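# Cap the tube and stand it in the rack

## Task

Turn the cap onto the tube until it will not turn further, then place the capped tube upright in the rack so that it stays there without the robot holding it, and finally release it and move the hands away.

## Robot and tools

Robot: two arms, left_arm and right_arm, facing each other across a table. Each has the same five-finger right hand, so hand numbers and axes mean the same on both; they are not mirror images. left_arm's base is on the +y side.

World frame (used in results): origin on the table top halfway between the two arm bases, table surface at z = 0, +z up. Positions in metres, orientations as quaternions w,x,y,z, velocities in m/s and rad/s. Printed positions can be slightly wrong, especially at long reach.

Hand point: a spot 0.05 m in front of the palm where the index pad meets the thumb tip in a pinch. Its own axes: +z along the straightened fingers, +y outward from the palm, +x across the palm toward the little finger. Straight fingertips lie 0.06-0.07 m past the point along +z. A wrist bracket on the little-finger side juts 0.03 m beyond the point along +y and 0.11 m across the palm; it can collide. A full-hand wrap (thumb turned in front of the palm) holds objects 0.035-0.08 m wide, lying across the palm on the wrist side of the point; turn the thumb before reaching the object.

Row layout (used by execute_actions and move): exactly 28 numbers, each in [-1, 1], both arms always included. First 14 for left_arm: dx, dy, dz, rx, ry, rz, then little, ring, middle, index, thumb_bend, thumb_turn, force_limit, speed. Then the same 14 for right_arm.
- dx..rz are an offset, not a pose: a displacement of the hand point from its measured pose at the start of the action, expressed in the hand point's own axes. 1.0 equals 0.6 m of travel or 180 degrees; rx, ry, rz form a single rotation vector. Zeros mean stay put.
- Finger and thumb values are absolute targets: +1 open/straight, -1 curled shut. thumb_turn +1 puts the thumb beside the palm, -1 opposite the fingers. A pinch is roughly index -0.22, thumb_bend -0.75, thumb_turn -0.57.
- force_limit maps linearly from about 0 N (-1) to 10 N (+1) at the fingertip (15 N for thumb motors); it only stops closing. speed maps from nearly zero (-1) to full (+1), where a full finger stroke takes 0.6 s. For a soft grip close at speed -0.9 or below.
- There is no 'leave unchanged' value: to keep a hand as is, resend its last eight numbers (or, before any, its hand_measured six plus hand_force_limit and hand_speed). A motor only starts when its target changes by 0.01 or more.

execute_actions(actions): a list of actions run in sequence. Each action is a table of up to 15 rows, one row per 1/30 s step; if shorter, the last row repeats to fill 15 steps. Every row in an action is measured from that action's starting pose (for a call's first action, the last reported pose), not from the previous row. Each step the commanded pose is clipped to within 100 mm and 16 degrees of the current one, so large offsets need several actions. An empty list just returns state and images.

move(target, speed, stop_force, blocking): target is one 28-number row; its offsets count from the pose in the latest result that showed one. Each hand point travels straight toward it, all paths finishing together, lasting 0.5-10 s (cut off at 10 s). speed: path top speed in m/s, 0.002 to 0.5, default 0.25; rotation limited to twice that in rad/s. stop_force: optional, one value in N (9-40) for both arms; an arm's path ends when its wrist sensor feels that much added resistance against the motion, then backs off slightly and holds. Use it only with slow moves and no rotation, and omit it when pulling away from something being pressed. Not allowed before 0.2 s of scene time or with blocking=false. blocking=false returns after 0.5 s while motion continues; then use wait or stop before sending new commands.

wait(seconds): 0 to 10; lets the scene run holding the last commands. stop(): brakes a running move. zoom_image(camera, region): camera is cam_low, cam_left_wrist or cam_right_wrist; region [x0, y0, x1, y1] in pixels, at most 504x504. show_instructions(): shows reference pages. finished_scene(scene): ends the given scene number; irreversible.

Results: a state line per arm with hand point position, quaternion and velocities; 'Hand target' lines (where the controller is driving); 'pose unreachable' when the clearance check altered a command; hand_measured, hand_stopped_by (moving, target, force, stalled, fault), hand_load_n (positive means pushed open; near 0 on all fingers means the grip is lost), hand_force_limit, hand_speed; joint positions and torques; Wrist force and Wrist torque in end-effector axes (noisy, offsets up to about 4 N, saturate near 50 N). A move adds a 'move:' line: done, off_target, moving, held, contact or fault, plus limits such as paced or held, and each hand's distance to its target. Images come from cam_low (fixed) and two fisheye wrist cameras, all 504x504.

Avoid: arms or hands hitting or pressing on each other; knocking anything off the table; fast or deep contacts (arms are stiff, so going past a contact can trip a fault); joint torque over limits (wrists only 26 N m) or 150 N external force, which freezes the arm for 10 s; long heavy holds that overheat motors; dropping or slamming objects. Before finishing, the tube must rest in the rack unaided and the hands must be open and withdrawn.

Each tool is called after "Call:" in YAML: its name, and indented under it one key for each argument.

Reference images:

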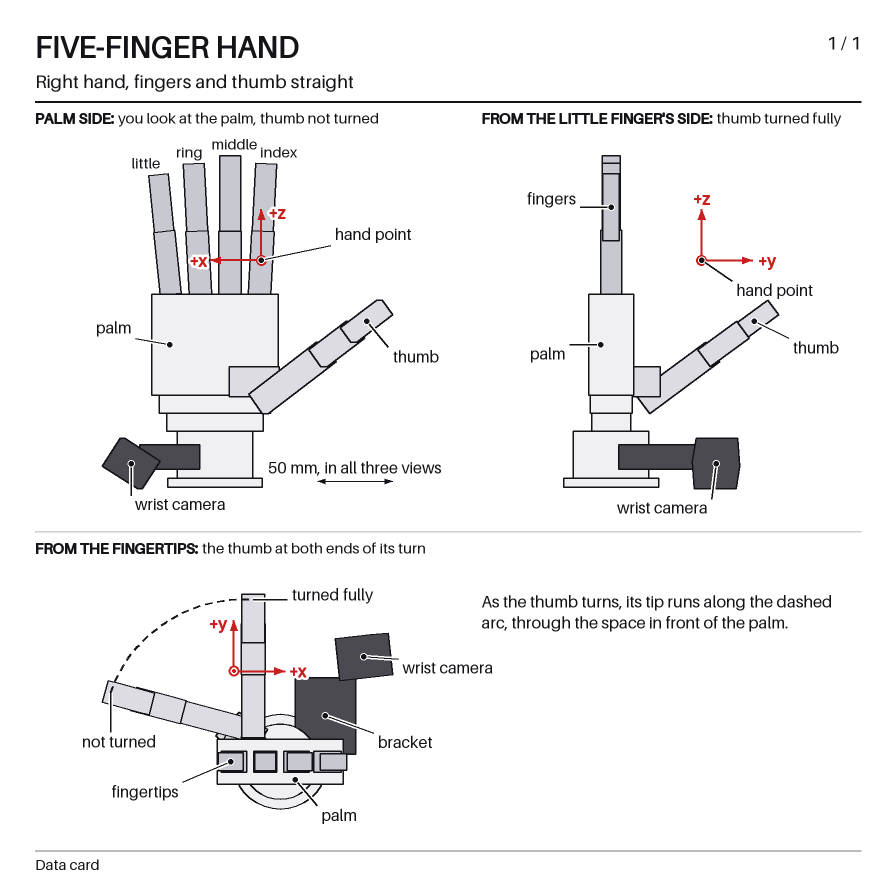

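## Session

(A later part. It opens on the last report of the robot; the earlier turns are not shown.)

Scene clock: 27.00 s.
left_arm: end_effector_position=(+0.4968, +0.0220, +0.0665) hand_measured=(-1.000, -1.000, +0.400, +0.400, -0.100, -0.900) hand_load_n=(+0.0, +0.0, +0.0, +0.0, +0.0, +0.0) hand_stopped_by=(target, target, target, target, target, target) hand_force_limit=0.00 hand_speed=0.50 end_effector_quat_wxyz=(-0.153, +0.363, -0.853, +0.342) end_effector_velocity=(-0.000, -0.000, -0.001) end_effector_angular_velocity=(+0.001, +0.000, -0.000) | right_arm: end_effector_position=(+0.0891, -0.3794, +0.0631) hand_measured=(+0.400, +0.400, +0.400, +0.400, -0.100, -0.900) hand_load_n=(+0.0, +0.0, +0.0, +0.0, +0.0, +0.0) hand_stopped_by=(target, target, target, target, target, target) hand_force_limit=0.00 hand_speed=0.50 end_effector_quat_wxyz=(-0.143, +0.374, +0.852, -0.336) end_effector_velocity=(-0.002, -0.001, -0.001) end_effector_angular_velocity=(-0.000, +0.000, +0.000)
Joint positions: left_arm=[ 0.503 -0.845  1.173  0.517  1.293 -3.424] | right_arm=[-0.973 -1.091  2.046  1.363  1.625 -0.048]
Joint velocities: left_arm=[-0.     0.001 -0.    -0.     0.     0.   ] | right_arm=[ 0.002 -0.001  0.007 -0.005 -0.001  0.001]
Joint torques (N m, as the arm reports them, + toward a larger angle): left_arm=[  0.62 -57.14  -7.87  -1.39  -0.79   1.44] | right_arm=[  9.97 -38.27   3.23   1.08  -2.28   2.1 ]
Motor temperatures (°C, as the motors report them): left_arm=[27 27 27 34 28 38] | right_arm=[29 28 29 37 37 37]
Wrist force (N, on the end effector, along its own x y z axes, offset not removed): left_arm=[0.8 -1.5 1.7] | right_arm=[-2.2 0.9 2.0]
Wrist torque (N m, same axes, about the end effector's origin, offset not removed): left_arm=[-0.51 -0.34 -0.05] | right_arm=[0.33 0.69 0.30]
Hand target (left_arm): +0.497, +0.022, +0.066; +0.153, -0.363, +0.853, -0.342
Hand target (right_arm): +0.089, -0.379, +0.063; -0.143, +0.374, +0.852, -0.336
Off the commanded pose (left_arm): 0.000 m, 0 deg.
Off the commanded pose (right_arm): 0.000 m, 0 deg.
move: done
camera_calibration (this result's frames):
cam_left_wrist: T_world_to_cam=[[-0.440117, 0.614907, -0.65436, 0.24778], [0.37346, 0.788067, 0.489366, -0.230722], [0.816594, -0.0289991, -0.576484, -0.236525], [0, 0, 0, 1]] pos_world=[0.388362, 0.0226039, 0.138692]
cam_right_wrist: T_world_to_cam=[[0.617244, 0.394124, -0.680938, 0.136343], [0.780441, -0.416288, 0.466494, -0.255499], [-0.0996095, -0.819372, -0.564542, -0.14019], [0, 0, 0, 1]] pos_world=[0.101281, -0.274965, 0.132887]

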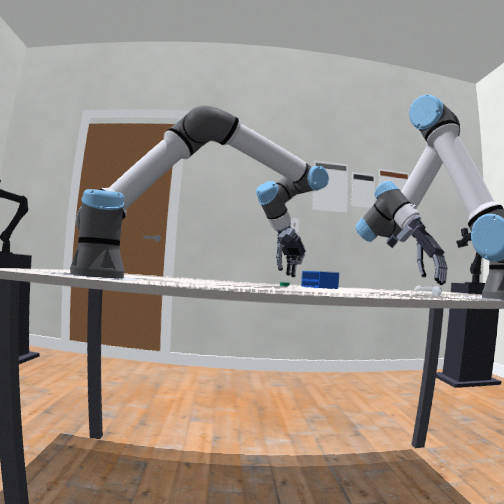

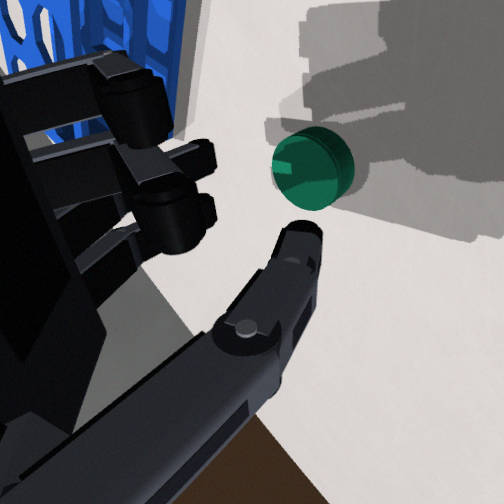

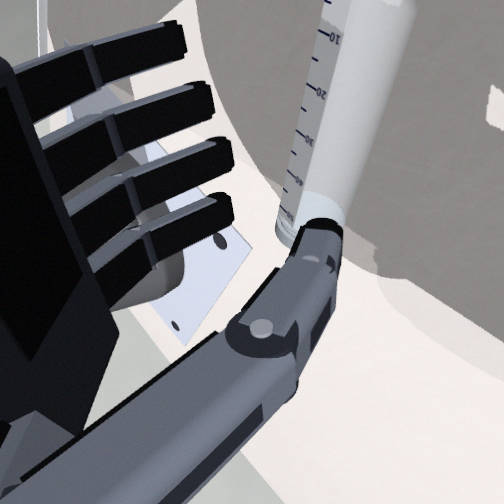

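Call:
move:
  target: [0,0,0,0,0,0,-1,-1,0.4,0.4,-0.1,-0.9,0,0.5,0,0.015,0.024,0,0,0,0.4,0.4,0.4,0.4,-0.1,-0.9,0,0.5]
  speed: 0.08

Call:
zoom_image:
  camera: "cam_low"
  region: [390, 230, 500, 310]

Scene clock: 28.00 s.
left_arm: end_effector_position=(+0.4968, +0.0220, +0.0665) hand_measured=(-1.000, -1.000, +0.400, +0.400, -0.100, -0.900) hand_load_n=(+0.0, +0.0, +0.0, +0.0, +0.0, +0.0) hand_stopped_by=(target, target, target, target, target, target) hand_force_limit=0.00 hand_speed=0.50 end_effector_quat_wxyz=(-0.153, +0.363, -0.853, +0.342) end_effector_velocity=(+0.001, +0.000, -0.000) end_effector_angular_velocity=(-0.001, +0.000, +0.002) | right_arm: end_effector_position=(+0.0869, -0.3816, +0.0466) hand_measured=(+0.400, +0.400, +0.400, +0.400, -0.100, -0.900) hand_load_n=(+0.0, +0.0, +0.0, +0.0, +0.0, +0.0) hand_stopped_by=(target, target, target, target, target, target) hand_force_limit=0.00 hand_speed=0.50 end_effector_quat_wxyz=(-0.143, +0.374, +0.852, -0.336) end_effector_velocity=(-0.000, -0.000, -0.002) end_effector_angular_velocity=(+0.001, +0.000, -0.000)
Joint positions: left_arm=[ 0.503 -0.845  1.173  0.517  1.293 -3.424] | right_arm=[-0.974 -1.06   2.061  1.316  1.626 -0.048]
Joint velocities: left_arm=[ 0.001  0.    -0.    -0.     0.    -0.001] | right_arm=[-0.     0.003  0.001 -0.005 -0.    -0.001]
Joint torques (N m, as the arm reports them, + toward a larger angle): left_arm=[ -0.82 -58.48  -8.78  -1.1   -1.37   1.37] | right_arm=[ -9.53 -20.06   3.25   1.01   2.73  -2.18]
Motor temperatures (°C, as the motors report them): left_arm=[27 27 27 34 28 38] | right_arm=[29 28 29 37 37 37]
Wrist force (N, on the end effector, along its own x y z axes, offset not removed): left_arm=[0.5 -0.8 1.0] | right_arm=[0.1 -0.2 0.7]
Wrist torque (N m, same axes, about the end effector's origin, offset not removed): left_arm=[-0.39 -0.26 -0.02] | right_arm=[0.21 0.22 0.16]
Hand target (left_arm): +0.497, +0.022, +0.066; +0.153, -0.363, +0.853, -0.342
Hand target (right_arm): +0.087, -0.382, +0.046; -0.143, +0.374, +0.852, -0.336
Off the commanded pose (left_arm): 0.000 m, 0 deg.
Off the commanded pose (right_arm): 0.000 m, 0 deg.
move: done
camera_calibration (this result's frames):
cam_left_wrist: T_world_to_cam=[[-0.440117, 0.614906, -0.654361, 0.24778], [0.37346, 0.788067, 0.489365, -0.230722], [0.816594, -0.0289995, -0.576484, -0.236525], [0, 0, 0, 1]] pos_world=[0.388362, 0.0226041, 0.138692]
cam_right_wrist: T_world_to_cam=[[0.617247, 0.394126, -0.680934, 0.127408], [0.780439, -0.416288, 0.466496, -0.246994], [-0.0996065, -0.819371, -0.564544, -0.151565], [0, 0, 0, 1]] pos_world=[0.0990251, -0.277224, 0.116413]

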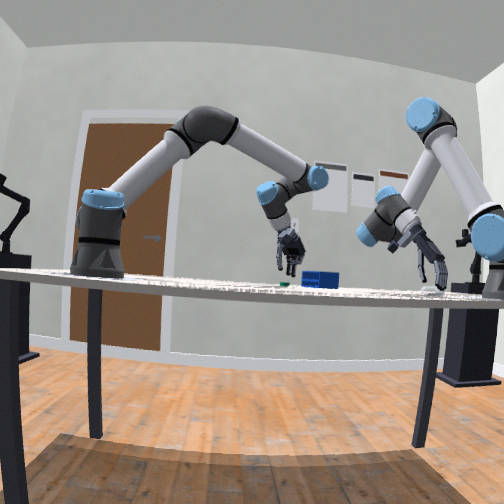

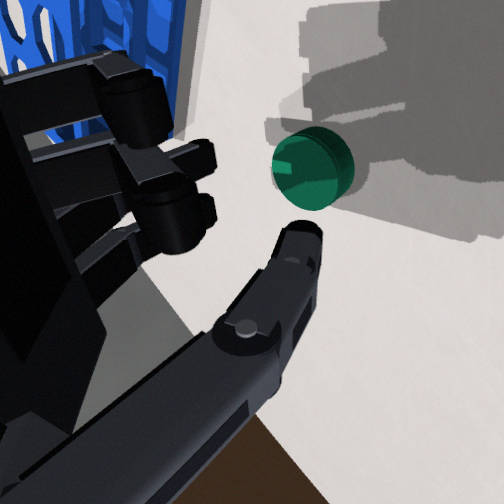

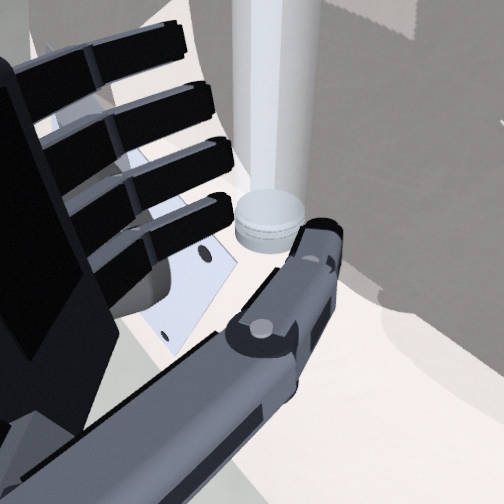

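Region (390, 230, 500, 310) of cam_low's 504x504 image, scaled by 4.582, with more detail than that image has; it fills the top 367 rows of this view, and the rest is white.

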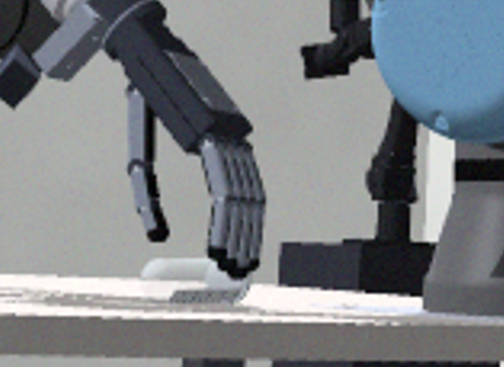

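Call:
move:
  target: [0,0,0,0,0,0,-1,-1,0.4,0.4,-0.1,-0.9,0,0.5,0,0.017,0.024,0.07,0,0,0.4,0.4,0.4,0.4,-0.1,-0.9,0,0.5]
  speed: 0.05

Call:
zoom_image:
  camera: "cam_low"
  region: [390, 230, 500, 310]

Scene clock: 30.67 s.
left_arm: end_effector_position=(+0.4968, +0.0220, +0.0665) hand_measured=(-1.000, -1.000, +0.400, +0.400, -0.100, -0.900) hand_load_n=(+0.0, +0.0, +0.0, +0.0, +0.0, +0.0) hand_stopped_by=(target, target, target, target, target, target) hand_force_limit=0.00 hand_speed=0.50 end_effector_quat_wxyz=(-0.153, +0.363, -0.853, +0.342) end_effector_velocity=(-0.000, -0.000, -0.000) end_effector_angular_velocity=(+0.000, -0.000, -0.001) | right_arm: end_effector_position=(+0.0852, -0.3834, +0.0291) hand_measured=(+0.400, +0.400, +0.400, +0.400, -0.100, -0.900) hand_load_n=(+0.0, +0.0, +0.0, +0.0, +0.0, +0.0) hand_stopped_by=(target, target, target, target, target, target) hand_force_limit=0.00 hand_speed=0.50 end_effector_quat_wxyz=(-0.183, +0.357, +0.810, -0.427) end_effector_velocity=(-0.000, -0.000, -0.001) end_effector_angular_velocity=(-0.009, +0.008, -0.000)
Joint positions: left_arm=[ 0.503 -0.845  1.173  0.517  1.293 -3.424] | right_arm=[-0.967 -0.877  1.984  1.429  1.629 -0.031]
Joint velocities: left_arm=[-0.001  0.     0.     0.     0.     0.   ] | right_arm=[ 0.001  0.01  -0.004  0.006  0.     0.002]
Joint torques (N m, as the arm reports them, + toward a larger angle): left_arm=[ -1.02 -58.32  -8.62  -1.02  -1.13   1.36] | right_arm=[  8.35 -24.47 -18.85   4.69   2.88   2.24]
Motor temperatures (°C, as the motors report them): left_arm=[27 27 27 34 28 38] | right_arm=[29 28 29 37 37 37]
Wrist force (N, on the end effector, along its own x y z axes, offset not removed): left_arm=[1.3 -1.5 1.0] | right_arm=[3.3 -5.1 -0.6]
Wrist torque (N m, same axes, about the end effector's origin, offset not removed): left_arm=[-0.51 -0.36 -0.02] | right_arm=[-0.62 -0.42 0.21]
Hand target (left_arm): +0.497, +0.022, +0.066; +0.153, -0.363, +0.853, -0.342
Hand target (right_arm): +0.085, -0.383, +0.029; -0.184, +0.356, +0.810, -0.428
Off the commanded pose (left_arm): 0.000 m, 0 deg.
Off the commanded pose (right_arm): 0.000 m, 0 deg.
move: done
camera_calibration (this result's frames):
cam_left_wrist: T_world_to_cam=[[-0.440117, 0.614906, -0.654361, 0.24778], [0.37346, 0.788067, 0.489365, -0.230722], [0.816594, -0.0289993, -0.576484, -0.236525], [0, 0, 0, 1]] pos_world=[0.388362, 0.0226042, 0.138692]
cam_right_wrist: T_world_to_cam=[[0.496619, 0.281286, -0.821126, 0.0883396], [0.849063, -0.353809, 0.392314, -0.217995], [-0.180169, -0.892019, -0.414538, -0.188365], [0, 0, 0, 1]] pos_world=[0.107283, -0.270003, 0.0799758]

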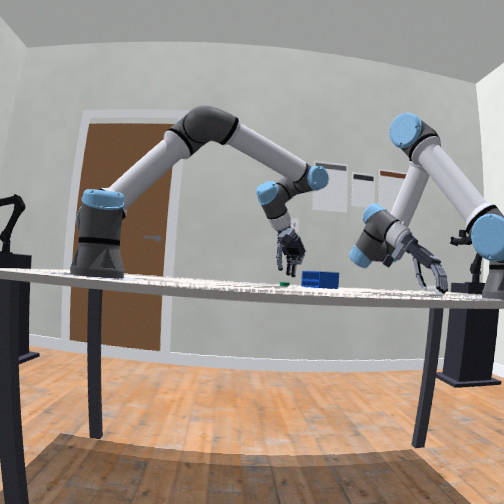

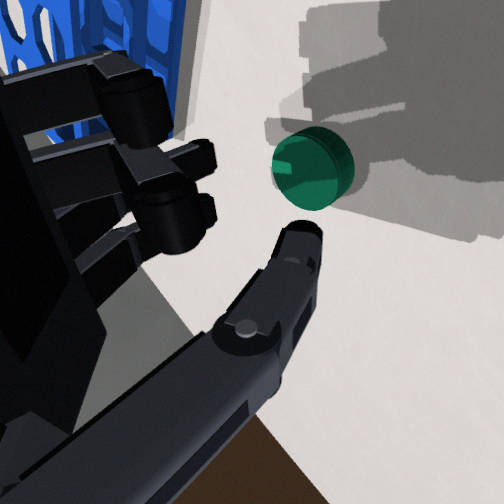

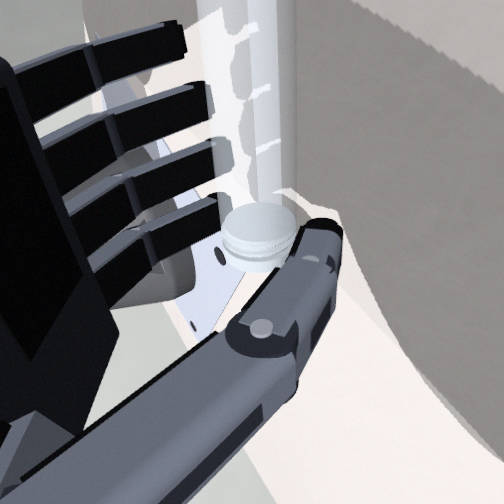

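Region (390, 230, 500, 310) of cam_low's 504x504 image, scaled by 4.582, with more detail than that image has; it fills the top 367 rows of this view, and the rest is white.

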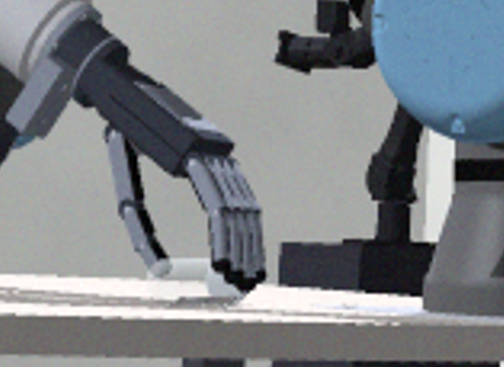

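Call:
move:
  target: [0.003,0.036,0.046,0.07,0,0,-1,-1,0.45,0.45,0,-1,0,0.5,0.042,0.007,0.005,0,0,0,0.4,0.4,0.4,0.4,-0.1,-1,0,0.5]
  speed: 0.05

Call:
zoom_image:
  camera: "cam_low"
  region: [250, 230, 480, 310]

Scene clock: 33.47 s.
left_arm: end_effector_position=(+0.4985, +0.0186, +0.0319) hand_measured=(-1.000, -1.000, +0.450, +0.450, +0.000, -1.000) hand_load_n=(+0.0, +0.0, +0.0, +0.0, +0.0, +0.0) hand_stopped_by=(target, target, target, target, target, target) hand_force_limit=0.00 hand_speed=0.50 end_effector_quat_wxyz=(-0.191, +0.344, -0.811, +0.433) end_effector_velocity=(+0.000, -0.000, -0.003) end_effector_angular_velocity=(-0.007, -0.009, -0.001) | right_arm: end_effector_position=(+0.0681, -0.3650, +0.0238) hand_measured=(+0.400, +0.400, +0.400, +0.400, -0.100, -1.000) hand_load_n=(+0.0, +0.0, +0.0, +0.0, +0.0, +0.0) hand_stopped_by=(target, target, target, target, target, target) hand_force_limit=0.00 hand_speed=0.50 end_effector_quat_wxyz=(-0.184, +0.357, +0.810, -0.427) end_effector_velocity=(-0.001, +0.001, -0.000) end_effector_angular_velocity=(+0.003, +0.000, +0.000)
Joint positions: left_arm=[ 0.472 -0.918  1.452  0.095  1.214 -3.376] | right_arm=[-0.904 -0.856  1.962  1.433  1.577  0.005]
Joint velocities: left_arm=[-0.002 -0.001  0.014 -0.025 -0.004  0.004] | right_arm=[ 0.003 -0.001 -0.001  0.    -0.004 -0.   ]
Joint torques (N m, as the arm reports them, + toward a larger angle): left_arm=[-10.57 -52.49  -6.95  -1.69  -2.17   2.64] | right_arm=[  8.74 -24.98 -18.87   4.44  -2.48   2.36]
Motor temperatures (°C, as the motors report them): left_arm=[27 27 27 34 28 38] | right_arm=[29 28 29 37 37 37]
Wrist force (N, on the end effector, along its own x y z axes, offset not removed): left_arm=[1.2 -0.9 1.8] | right_arm=[1.1 3.7 -0.1]
Wrist torque (N m, same axes, about the end effector's origin, offset not removed): left_arm=[-0.45 -0.43 0.01] | right_arm=[0.58 0.13 0.36]
Hand target (left_arm): +0.499, +0.019, +0.032; +0.191, -0.344, +0.810, -0.434
Hand target (right_arm): +0.068, -0.365, +0.024; -0.184, +0.357, +0.810, -0.427
Off the commanded pose (left_arm): 0.000 m, 0 deg.
Off the commanded pose (right_arm): 0.000 m, 0 deg.
move: done
camera_calibration (this result's frames):
cam_left_wrist: T_world_to_cam=[[-0.323024, 0.505945, -0.799797, 0.176287], [0.303889, 0.8558, 0.418637, -0.176049], [0.896274, -0.10782, -0.430196, -0.300864], [0, 0, 0, 1]] pos_world=[0.380101, 0.0290316, 0.0852641]
cam_right_wrist: T_world_to_cam=[[0.496562, 0.281339, -0.821143, 0.0872875], [0.849091, -0.353834, 0.392232, -0.194944], [-0.180198, -0.891992, -0.414583, -0.177279], [0, 0, 0, 1]] pos_world=[0.0902361, -0.251666, 0.0746422]

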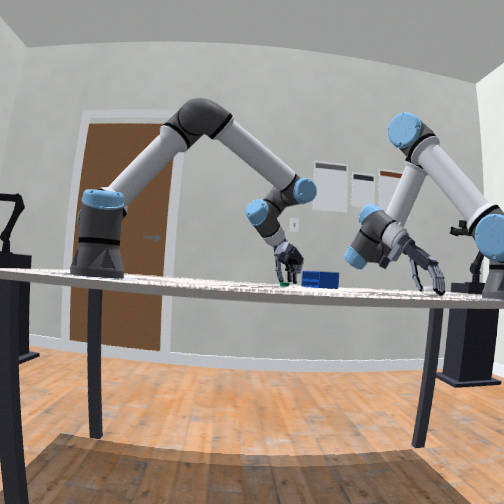

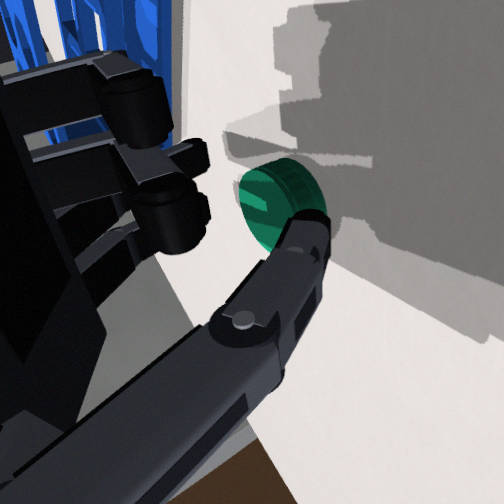

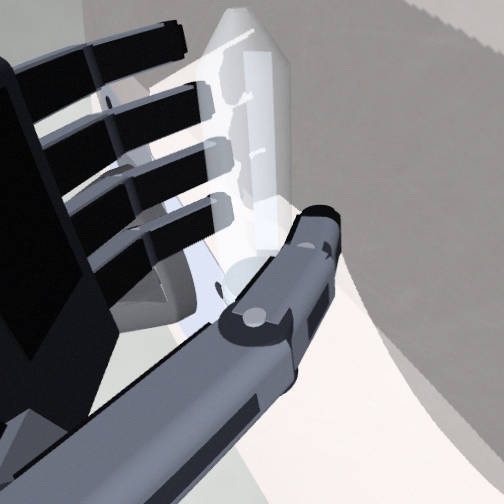

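Region (250, 230, 480, 310) of cam_low's 504x504 image, scaled by 2.191, with more detail than that image has; it fills the top 175 rows of this view, and the rest is white.

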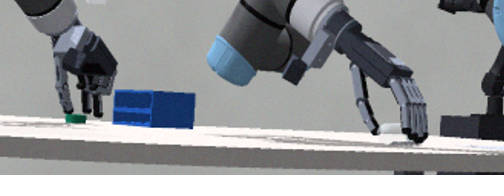

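Call:
move:
  target: [0,0.007,-0.01,0,0,0,-1,-1,0.45,0.45,0,-1,0,0.5,0,0,0,0,0,0,0.4,0.4,-0.5,-0.5,-0.2,-1,0.2,-0.8]
  speed: 0.03

Call:
move:
  target: [0,0.015,0.01,0,0,0,-1,-1,0.45,0.45,0,-1,0,0.5,0,-0.03,-0.02,0,0,0,0.4,0.4,-0.5,-0.5,-0.2,-1,0.2,-0.8]
  speed: 0.02

Call:
zoom_image:
  camera: "cam_low"
  region: [250, 230, 480, 310]

Scene clock: 35.23 s.
left_arm: end_effector_position=(+0.4932, +0.0237, +0.0317) hand_measured=(-1.000, -1.000, +0.450, +0.450, +0.000, -1.000) hand_load_n=(+0.0, +0.0, +0.0, +0.0, +0.0, +0.0) hand_stopped_by=(target, target, target, target, target, target) hand_force_limit=0.00 hand_speed=0.50 end_effector_quat_wxyz=(-0.191, +0.344, -0.811, +0.433) end_effector_velocity=(-0.000, -0.000, +0.000) end_effector_angular_velocity=(-0.001, +0.000, -0.000) | right_arm: end_effector_position=(+0.0681, -0.3650, +0.0238) hand_measured=(+0.400, +0.400, +0.048, +0.036, -0.194, -1.000) hand_load_n=(+0.0, +0.0, +5.5, +7.5, +10.5, -1.0) hand_stopped_by=(target, target, force, force, target, target) hand_force_limit=0.20 hand_speed=-0.80 end_effector_quat_wxyz=(-0.184, +0.357, +0.810, -0.427) end_effector_velocity=(+0.000, +0.000, +0.000) end_effector_angular_velocity=(+0.000, -0.001, -0.000)
Joint positions: left_arm=[ 0.467 -0.932  1.478  0.084  1.21  -3.38 ] | right_arm=[-0.904 -0.856  1.962  1.433  1.577  0.005]
Joint velocities: left_arm=[-0. -0. -0. -0.  0. -0.] | right_arm=[ 0.    -0.001  0.     0.    -0.     0.001]
Joint torques (N m, as the arm reports them, + toward a larger angle): left_arm=[ -9.68 -53.22  -6.94  -1.93  -2.15  -2.71] | right_arm=[ -9.67 -42.51   4.68   2.75   2.57  -2.32]
Motor temperatures (°C, as the motors report them): left_arm=[27 27 27 34 28 38] | right_arm=[29 28 29 37 37 37]
Wrist force (N, on the end effector, along its own x y z axes, offset not removed): left_arm=[1.0 -1.7 1.2] | right_arm=[0.1 -1.9 -3.4]
Wrist torque (N m, same axes, about the end effector's origin, offset not removed): left_arm=[-0.53 -0.36 -0.07] | right_arm=[0.03 0.27 -0.10]
Hand target (left_arm): +0.493, +0.024, +0.032; +0.191, -0.344, +0.811, -0.433
Hand target (right_arm): +0.068, -0.365, +0.024; -0.184, +0.357, +0.810, -0.427
Off the commanded pose (left_arm): 0.000 m, 0 deg.
Off the commanded pose (right_arm): 0.000 m, 0 deg.
move: done
camera_calibration (this result's frames):
cam_left_wrist: T_world_to_cam=[[-0.323046, 0.50594, -0.799791, 0.171885], [0.3039, 0.855803, 0.418624, -0.178683], [0.896262, -0.107821, -0.430219, -0.295639], [0, 0, 0, 1]] pos_world=[0.374799, 0.0340781, 0.0850838]
cam_right_wrist: T_world_to_cam=[[0.49654, 0.281321, -0.821162, 0.0872876], [0.849102, -0.353821, 0.39222, -0.19494], [-0.180204, -0.892003, -0.414556, -0.177286], [0, 0, 0, 1]] pos_world=[0.0902345, -0.251669, 0.0746417]

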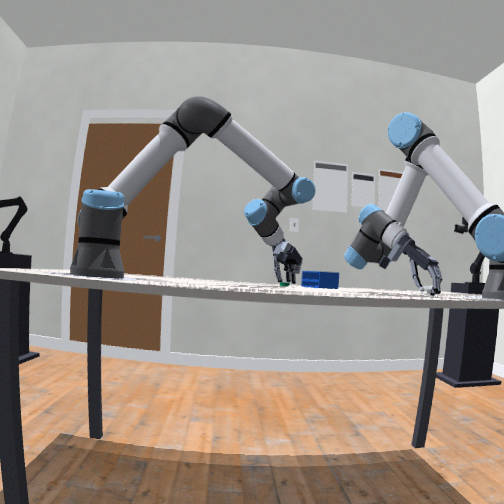

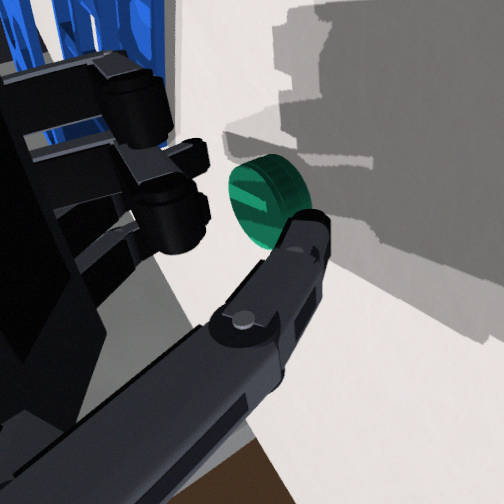

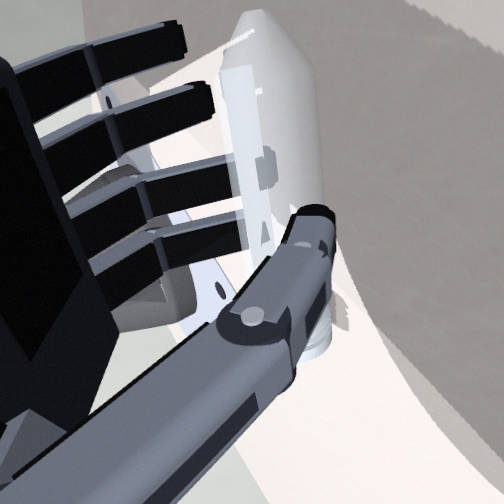

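Scene clock: 36.60 s.
left_arm: end_effector_position=(+0.4934, +0.0237, +0.0210) hand_measured=(-1.000, -1.000, +0.450, +0.450, +0.000, -1.000) hand_load_n=(+0.0, +0.0, +0.0, +0.0, +0.0, +0.0) hand_stopped_by=(target, target, target, target, target, target) hand_force_limit=0.00 hand_speed=0.50 end_effector_quat_wxyz=(-0.191, +0.344, -0.811, +0.433) end_effector_velocity=(+0.000, -0.000, +0.001) end_effector_angular_velocity=(-0.002, -0.002, -0.001) | right_arm: end_effector_position=(+0.0678, -0.3651, +0.0452) hand_measured=(+0.400, +0.400, +0.048, +0.036, -0.194, -1.000) hand_load_n=(+0.0, +0.0, +5.5, +7.5, +10.5, -1.0) hand_stopped_by=(target, target, force, force, target, target) hand_force_limit=0.20 hand_speed=-0.80 end_effector_quat_wxyz=(-0.184, +0.357, +0.810, -0.427) end_effector_velocity=(+0.000, -0.000, +0.003) end_effector_angular_velocity=(-0.000, -0.000, -0.001)
Joint positions: left_arm=[ 0.467 -0.919  1.487  0.062  1.21  -3.38 ] | right_arm=[-0.903 -0.905  1.965  1.478  1.576  0.005]
Joint velocities: left_arm=[ 0.    -0.002  0.001 -0.003 -0.     0.002] | right_arm=[-0.    -0.006  0.     0.006 -0.     0.   ]
Joint torques (N m, as the arm reports them, + toward a larger angle): left_arm=[ 10.92 -29.    -4.29  -1.31   1.31   2.38] | right_arm=[  9.02 -42.25   4.23   4.59  -2.63   2.22]
Motor temperatures (°C, as the motors report them): left_arm=[27 27 27 34 28 38] | right_arm=[29 28 29 37 37 37]
Wrist force (N, on the end effector, along its own x y z axes, offset not removed): left_arm=[0.9 -3.7 -2.8] | right_arm=[0.1 1.8 0.4]
Wrist torque (N m, same axes, about the end effector's origin, offset not removed): left_arm=[-0.15 -0.28 -0.04] | right_arm=[0.30 0.40 0.09]
Hand target (left_arm): +0.493, +0.024, +0.021; +0.191, -0.344, +0.811, -0.433
Hand target (right_arm): +0.068, -0.365, +0.045; -0.184, +0.357, +0.810, -0.427
Off the commanded pose (left_arm): 0.000 m, 0 deg.
Off the commanded pose (right_arm): 0.000 m, 0 deg.
move: done
camera_calibration (this result's frames):
cam_left_wrist: T_world_to_cam=[[-0.323071, 0.505827, -0.799852, 0.163385], [0.303868, 0.855868, 0.418514, -0.174305], [0.896264, -0.10784, -0.430211, -0.300329], [0, 0, 0, 1]] pos_world=[0.374925, 0.0341505, 0.0744282]
cam_right_wrist: T_world_to_cam=[[0.49654, 0.28132, -0.821162, 0.105048], [0.849102, -0.353821, 0.39222, -0.203064], [-0.180204, -0.892003, -0.414556, -0.16856], [0, 0, 0, 1]] pos_world=[0.0898863, -0.251756, 0.0960295]

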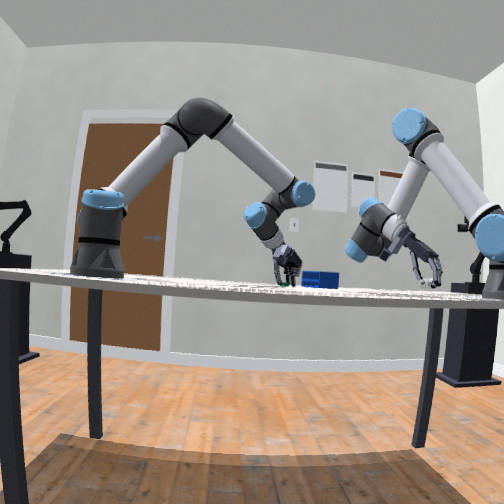

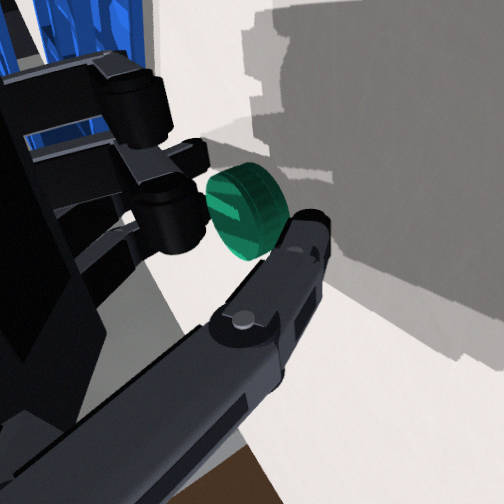

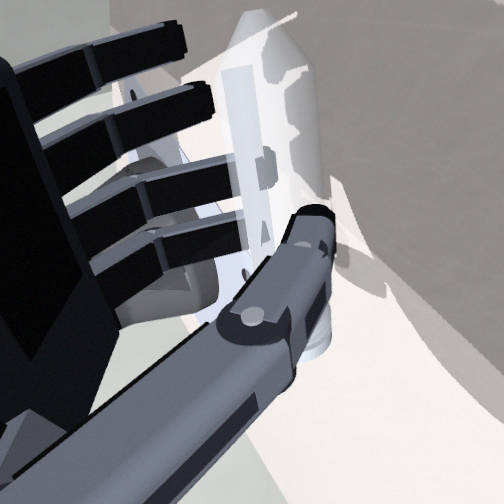

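Region (250, 230, 480, 310) of cam_low's 504x504 image, scaled by 2.191, with more detail than that image has; it fills the top 175 rows of this view, and the rest is white.

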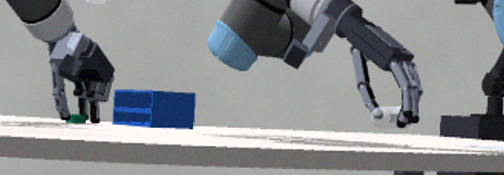

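Call:
move:
  target: [0,-0.004,-0.002,0,0,0,-1,-1,-0.5,-0.5,0,-1,0.2,-0.8,0,-0.14,-0.1,0,0,0,0.4,0.4,-0.5,-0.5,-0.2,-1,0.2,-0.8]
  speed: 0.15

Call:
move:
  target: [0,-0.028,-0.019,0,0,0,-1,-1,-0.5,-0.5,0,-1,0.2,-0.8,0,0,0,0,0,0,0.4,0.4,-0.5,-0.5,-0.2,-1,0.2,-0.8]
  speed: 0.05

Call:
zoom_image:
  camera: "cam_low"
  region: [250, 230, 340, 300]

Scene clock: 38.77 s.
left_arm: end_effector_position=(+0.4936, +0.0235, +0.0237) hand_measured=(-1.000, -1.000, +0.432, +0.032, +0.002, -1.000) hand_load_n=(+0.0, +0.0, +0.0, +8.0, +5.0, -1.0) hand_stopped_by=(target, target, force, force, target, target) hand_force_limit=0.20 hand_speed=-0.80 end_effector_quat_wxyz=(-0.191, +0.344, -0.811, +0.433) end_effector_velocity=(+0.000, +0.000, +0.000) end_effector_angular_velocity=(-0.001, +0.000, +0.001) | right_arm: end_effector_position=(+0.0686, -0.3633, +0.1484) hand_measured=(+0.400, +0.400, +0.048, +0.036, -0.194, -1.000) hand_load_n=(+0.0, +0.0, +5.5, +7.5, +10.5, -1.0) hand_stopped_by=(target, target, force, force, target, target) hand_force_limit=0.20 hand_speed=-0.80 end_effector_quat_wxyz=(-0.184, +0.357, +0.810, -0.427) end_effector_velocity=(-0.000, +0.000, +0.000) end_effector_angular_velocity=(+0.001, +0.002, +0.001)
Joint positions: left_arm=[ 0.467 -0.922  1.484  0.068  1.21  -3.379] | right_arm=[-0.901 -1.113  1.93   1.721  1.575  0.006]
Joint velocities: left_arm=[ 0.001 -0.001  0.     0.     0.    -0.001] | right_arm=[ 0.    -0.    -0.     0.001 -0.001 -0.003]
Joint torques (N m, as the arm reports them, + toward a larger angle): left_arm=[ 11.06 -49.14 -25.69   2.45   1.42   2.46] | right_arm=[  9.1  -38.25 -22.66   4.47  -2.52   2.24]
Motor temperatures (°C, as the motors report them): left_arm=[27 27 27 34 28 38] | right_arm=[29 28 29 37 37 37]
Wrist force (N, on the end effector, along its own x y z axes, offset not removed): left_arm=[1.2 -4.8 -0.8] | right_arm=[1.5 1.6 0.2]
Wrist torque (N m, same axes, about the end effector's origin, offset not removed): left_arm=[-0.57 -0.32 -0.06] | right_arm=[0.31 0.08 0.13]
Hand target (left_arm): +0.494, +0.023, +0.024; +0.191, -0.344, +0.811, -0.433
Hand target (right_arm): +0.069, -0.363, +0.148; -0.184, +0.357, +0.810, -0.427
Off the commanded pose (left_arm): 0.000 m, 0 deg.
Off the commanded pose (right_arm): 0.000 m, 0 deg.
move: done
camera_calibration (this result's frames):
cam_left_wrist: T_world_to_cam=[[-0.323043, 0.505779, -0.799894, 0.165744], [0.303857, 0.855893, 0.418472, -0.175264], [0.896278, -0.107869, -0.430175, -0.299399], [0, 0, 0, 1]] pos_world=[0.375143, 0.0338817, 0.0771268]
cam_right_wrist: T_world_to_cam=[[0.496535, 0.281319, -0.821165, 0.188901], [0.849104, -0.35382, 0.392216, -0.243548], [-0.180207, -0.892004, -0.414553, -0.123984], [0, 0, 0, 1]] pos_world=[0.090659, -0.249908, 0.199244]

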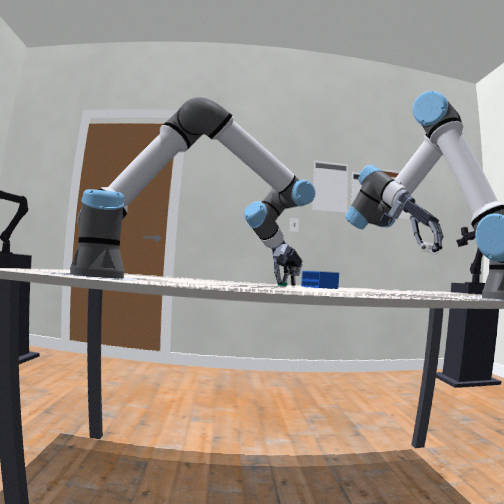

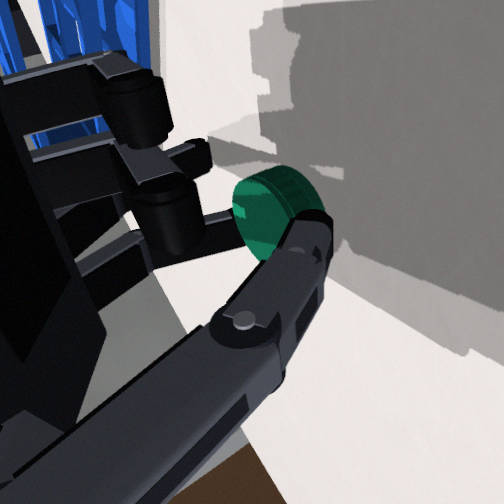

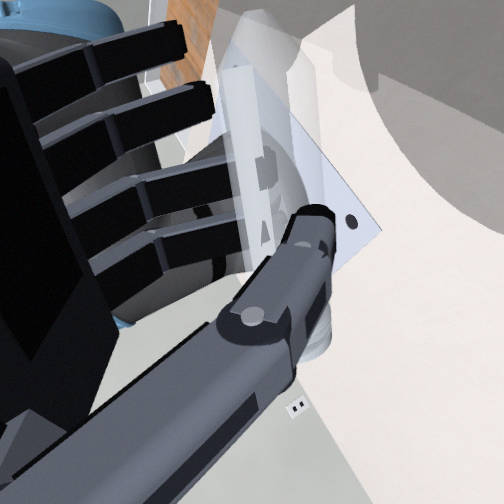

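Scene clock: 39.60 s.
left_arm: end_effector_position=(+0.4932, +0.0234, +0.0438) hand_measured=(-1.000, -1.000, +0.432, +0.032, +0.004, -1.000) hand_load_n=(+0.0, +0.0, +0.0, +7.0, +6.0, -0.5) hand_stopped_by=(target, target, force, force, target, target) hand_force_limit=0.20 hand_speed=-0.80 end_effector_quat_wxyz=(-0.191, +0.344, -0.811, +0.433) end_effector_velocity=(+0.000, -0.000, +0.004) end_effector_angular_velocity=(-0.002, -0.000, +0.000) | right_arm: end_effector_position=(+0.0686, -0.3633, +0.1484) hand_measured=(+0.400, +0.400, +0.048, +0.036, -0.194, -1.000) hand_load_n=(+0.0, +0.0, +5.5, +7.5, +10.5, -1.0) hand_stopped_by=(target, target, force, force, target, target) hand_force_limit=0.20 hand_speed=-0.80 end_effector_quat_wxyz=(-0.184, +0.357, +0.810, -0.427) end_effector_velocity=(-0.000, +0.000, +0.000) end_effector_angular_velocity=(+0.001, -0.001, +0.000)
Joint positions: left_arm=[ 0.466 -0.947  1.467  0.11   1.21  -3.38 ] | right_arm=[-0.901 -1.113  1.93   1.721  1.575  0.006]
Joint velocities: left_arm=[ 0.    -0.004 -0.003  0.005 -0.    -0.001] | right_arm=[ 0.    -0.001  0.     0.    -0.     0.   ]
Joint torques (N m, as the arm reports them, + toward a larger angle): left_arm=[ -9.65 -52.21 -29.51   1.93  -1.94  -2.6 ] | right_arm=[  8.67 -37.9  -21.23   3.76  -2.44   2.4 ]
Motor temperatures (°C, as the motors report them): left_arm=[27 27 27 34 28 38] | right_arm=[29 28 29 37 37 37]
Wrist force (N, on the end effector, along its own x y z axes, offset not removed): left_arm=[1.2 -0.7 1.9] | right_arm=[-0.1 0.2 -0.9]
Wrist torque (N m, same axes, about the end effector's origin, offset not removed): left_arm=[-0.44 -0.43 0.01] | right_arm=[0.18 0.40 0.12]
Hand target (left_arm): +0.493, +0.023, +0.044; +0.191, -0.344, +0.811, -0.433
Hand target (right_arm): +0.069, -0.363, +0.148; -0.184, +0.357, +0.810, -0.427
Off the commanded pose (left_arm): 0.000 m, 0 deg.
Off the commanded pose (right_arm): 0.000 m, 0 deg.
move: done
camera_calibration (this result's frames):
cam_left_wrist: T_world_to_cam=[[-0.323009, 0.505793, -0.799899, 0.181686], [0.303851, 0.855884, 0.418494, -0.183505], [0.896292, -0.107873, -0.430144, -0.290483], [0, 0, 0, 1]] pos_world=[0.374802, 0.0338285, 0.0971773]
cam_right_wrist: T_world_to_cam=[[0.496536, 0.28132, -0.821164, 0.188905], [0.849104, -0.35382, 0.392216, -0.243551], [-0.180207, -0.892003, -0.414554, -0.123981], [0, 0, 0, 1]] pos_world=[0.0906593, -0.249907, 0.19925]

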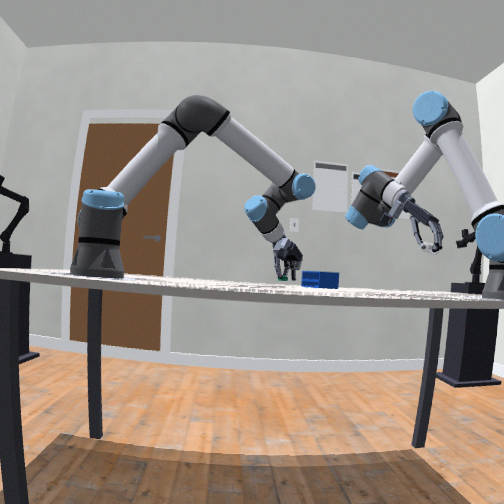

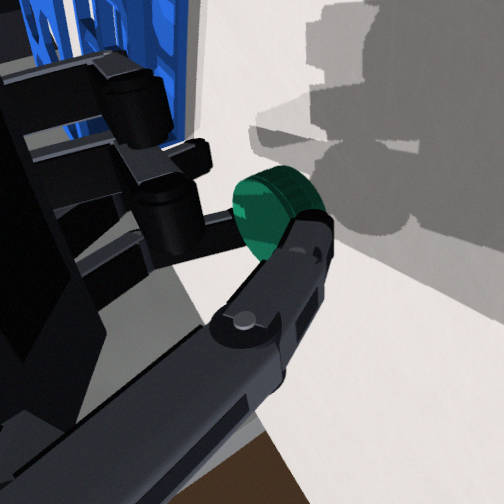

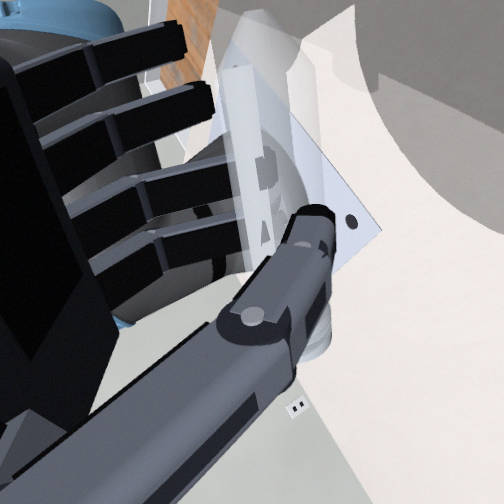

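Region (250, 230, 340, 300) of cam_low's 504x504 image, scaled by 5.600, with more detail than that image has.

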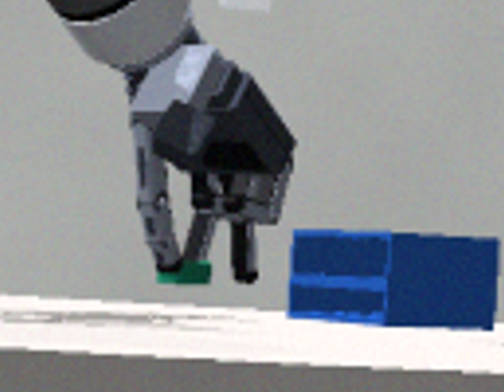

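Call:
move:
  target: [0.065,-0.123,-0.677,0,0,0,-1,-1,-0.4,-0.5,0,-1,-0.4,-0.9,0.198,0.2,-0.445,-0.808,0,0,0.4,0.4,-0.5,-0.5,-0.2,-1,0.2,-0.8]
  speed: 0.3

Call:
move:
  target: [0,0,0,0,0,0,-1,-1,-0.4,-0.5,0,-1,-0.4,-0.9,0,0,0,0,0,-0.5,0.4,0.4,-0.5,-0.5,-0.2,-1,0.2,-0.8]
  speed: 0.4

Scene clock: 44.87 s.
left_arm: end_effector_position=(+0.2477, +0.1976, +0.3289) hand_measured=(-1.000, -1.000, +0.050, +0.032, +0.004, -1.000) hand_load_n=(+0.0, +0.0, +4.0, +5.0, +7.5, +0.5) hand_stopped_by=(target, target, force, force, target, target) hand_force_limit=-0.40 hand_speed=-0.90 end_effector_quat_wxyz=(-0.190, +0.345, -0.811, +0.433) end_effector_velocity=(-0.001, +0.001, +0.001) end_effector_angular_velocity=(+0.000, -0.000, +0.001) | right_arm: end_effector_position=(+0.1992, -0.0806, +0.2006) hand_measured=(+0.400, +0.400, +0.048, +0.036, -0.194, -1.000) hand_load_n=(+0.0, +0.0, +6.0, +7.5, +10.5, -1.0) hand_stopped_by=(target, target, force, force, target, target) hand_force_limit=0.20 hand_speed=-0.80 end_effector_quat_wxyz=(+0.286, +0.281, +0.649, +0.646) end_effector_velocity=(+0.001, +0.002, +0.000) end_effector_angular_velocity=(+0.010, -0.012, +0.002)
Joint positions: left_arm=[-0.139 -1.731  1.743  0.909  0.769 -3.887] | right_arm=[-0.518 -1.271  2.263 -0.991  1.955 -0.008]
Joint velocities: left_arm=[-0.005 -0.002  0.     0.007 -0.004 -0.007] | right_arm=[-0.002  0.009  0.001 -0.027 -0.004 -0.007]
Joint torques (N m, as the arm reports them, + toward a larger angle): left_arm=[ -9.78 -22.   -30.19   2.89  -2.93  -2.64] | right_arm=[ -9.14 -15.47  -1.05  -3.14  -2.59  -2.34]
Motor temperatures (°C, as the motors report them): left_arm=[27 27 27 34 28 38] | right_arm=[29 28 29 37 37 37]
Wrist force (N, on the end effector, along its own x y z axes, offset not removed): left_arm=[1.0 -1.6 2.0] | right_arm=[2.2 -0.1 0.3]
Wrist torque (N m, same axes, about the end effector's origin, offset not removed): left_arm=[-0.52 -0.43 -0.04] | right_arm=[-0.11 -0.29 0.18]
Hand target (left_arm): +0.248, +0.198, +0.329; +0.190, -0.345, +0.811, -0.433
Hand target (right_arm): +0.199, -0.080, +0.201; +0.287, +0.281, +0.649, +0.647
Off the commanded pose (left_arm): 0.001 m, 0 deg.
Off the commanded pose (right_arm): 0.000 m, 0 deg.
move: done
camera_calibration (this result's frames):
cam_left_wrist: T_world_to_cam=[[-0.325514, 0.505955, -0.798781, 0.242543], [0.304985, 0.85582, 0.417798, -0.377331], [0.895, -0.107617, -0.43289, 0.072191], [0, 0, 0, 1]] pos_world=[0.129421, 0.207981, 0.382638]
cam_right_wrist: T_world_to_cam=[[0.0861894, -0.0781499, 0.993209, -0.223805], [0.175943, -0.980056, -0.0923831, -0.0940474], [0.98062, 0.182711, -0.0707205, -0.0402298], [0, 0, 0, 1]] pos_world=[0.0752868, -0.102312, 0.210752]

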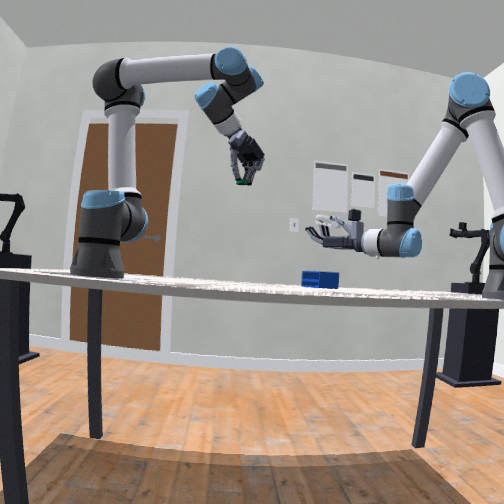

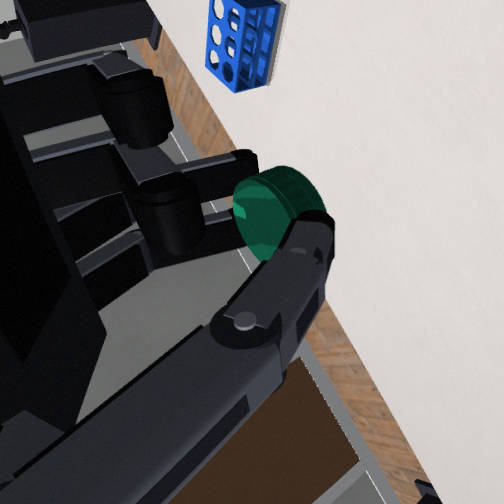

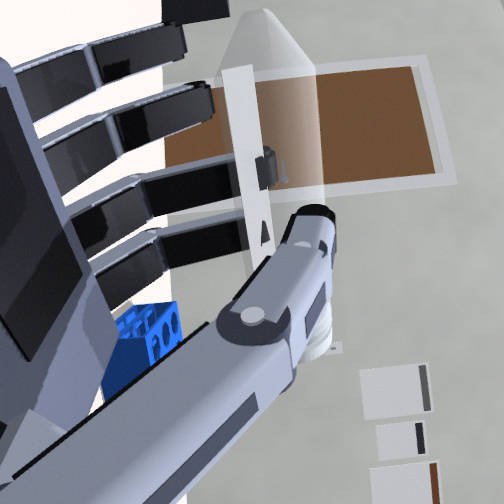

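Scene clock: 47.43 s.
left_arm: end_effector_position=(+0.2477, +0.1976, +0.3289) hand_measured=(-1.000, -1.000, +0.050, +0.032, +0.004, -1.000) hand_load_n=(+0.0, +0.0, +4.0, +5.0, +7.5, +0.5) hand_stopped_by=(target, target, force, force, target, target) hand_force_limit=-0.40 hand_speed=-0.90 end_effector_quat_wxyz=(-0.190, +0.345, -0.811, +0.433) end_effector_velocity=(-0.000, -0.000, -0.001) end_effector_angular_velocity=(+0.002, -0.000, -0.000) | right_arm: end_effector_position=(+0.1992, -0.0806, +0.2005) hand_measured=(+0.400, +0.400, +0.048, +0.036, -0.194, -1.000) hand_load_n=(+0.0, +0.0, +6.0, +7.0, +10.5, -1.0) hand_stopped_by=(target, target, force, force, target, target) hand_force_limit=0.20 hand_speed=-0.80 end_effector_quat_wxyz=(+0.659, -0.260, +0.658, +0.255) end_effector_velocity=(+0.000, +0.000, -0.000) end_effector_angular_velocity=(-0.011, -0.008, +0.000)
Joint positions: left_arm=[-0.139 -1.731  1.743  0.909  0.769 -3.887] | right_arm=[-0.804 -1.462  2.394 -0.932  1.669 -1.578]
Joint velocities: left_arm=[ 0.     0.002 -0.    -0.     0.     0.   ] | right_arm=[-0.002 -0.003 -0.001  0.006 -0.002 -0.013]
Joint torques (N m, as the arm reports them, + toward a larger angle): left_arm=[ 10.82  -2.04 -30.44  -0.87   0.77   2.57] | right_arm=[-10.22 -26.63 -25.81   0.4   -2.74  -2.28]
Motor temperatures (°C, as the motors report them): left_arm=[27 27 27 34 28 38] | right_arm=[29 28 29 37 37 37]
Wrist force (N, on the end effector, along its own x y z axes, offset not removed): left_arm=[1.1 -0.9 1.9] | right_arm=[-0.1 1.2 -0.2]
Wrist torque (N m, same axes, about the end effector's origin, offset not removed): left_arm=[-0.44 -0.36 0.06] | right_arm=[0.22 0.04 -0.04]
Hand target (left_arm): +0.248, +0.198, +0.329; +0.190, -0.345, +0.811, -0.433
Hand target (right_arm): +0.199, -0.081, +0.201; +0.659, -0.260, +0.658, +0.254
Off the commanded pose (left_arm): 0.000 m, 0 deg.
Off the commanded pose (right_arm): 0.000 m, 0 deg.
move: done
camera_calibration (this result's frames):
cam_left_wrist: T_world_to_cam=[[-0.325514, 0.505955, -0.798781, 0.242543], [0.304985, 0.85582, 0.417799, -0.377331], [0.895, -0.107617, -0.43289, 0.0721909], [0, 0, 0, 1]] pos_world=[0.129421, 0.207981, 0.382638]
cam_right_wrist: T_world_to_cam=[[-0.666358, 0.73642, 0.116843, 0.167578], [-0.329436, -0.431353, 0.839885, -0.136132], [0.668909, 0.521172, 0.530039, -0.0713765], [0, 0, 0, 1]] pos_world=[0.114564, -0.144929, 0.132587]

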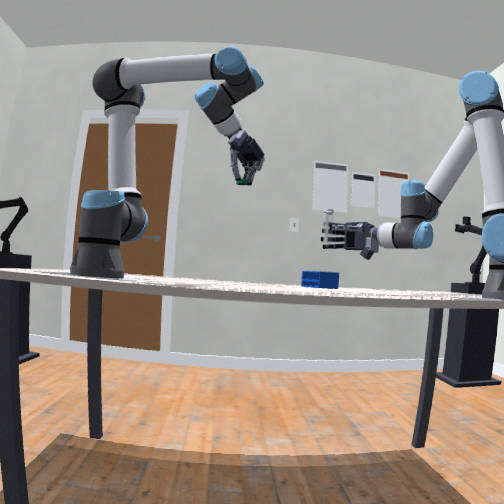

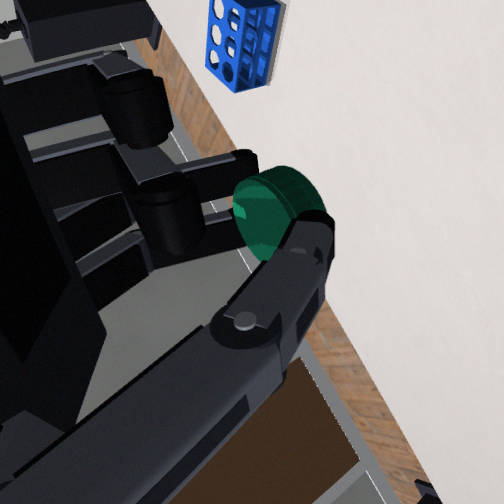

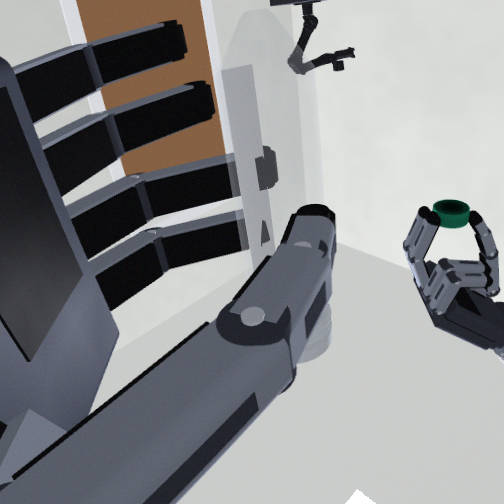

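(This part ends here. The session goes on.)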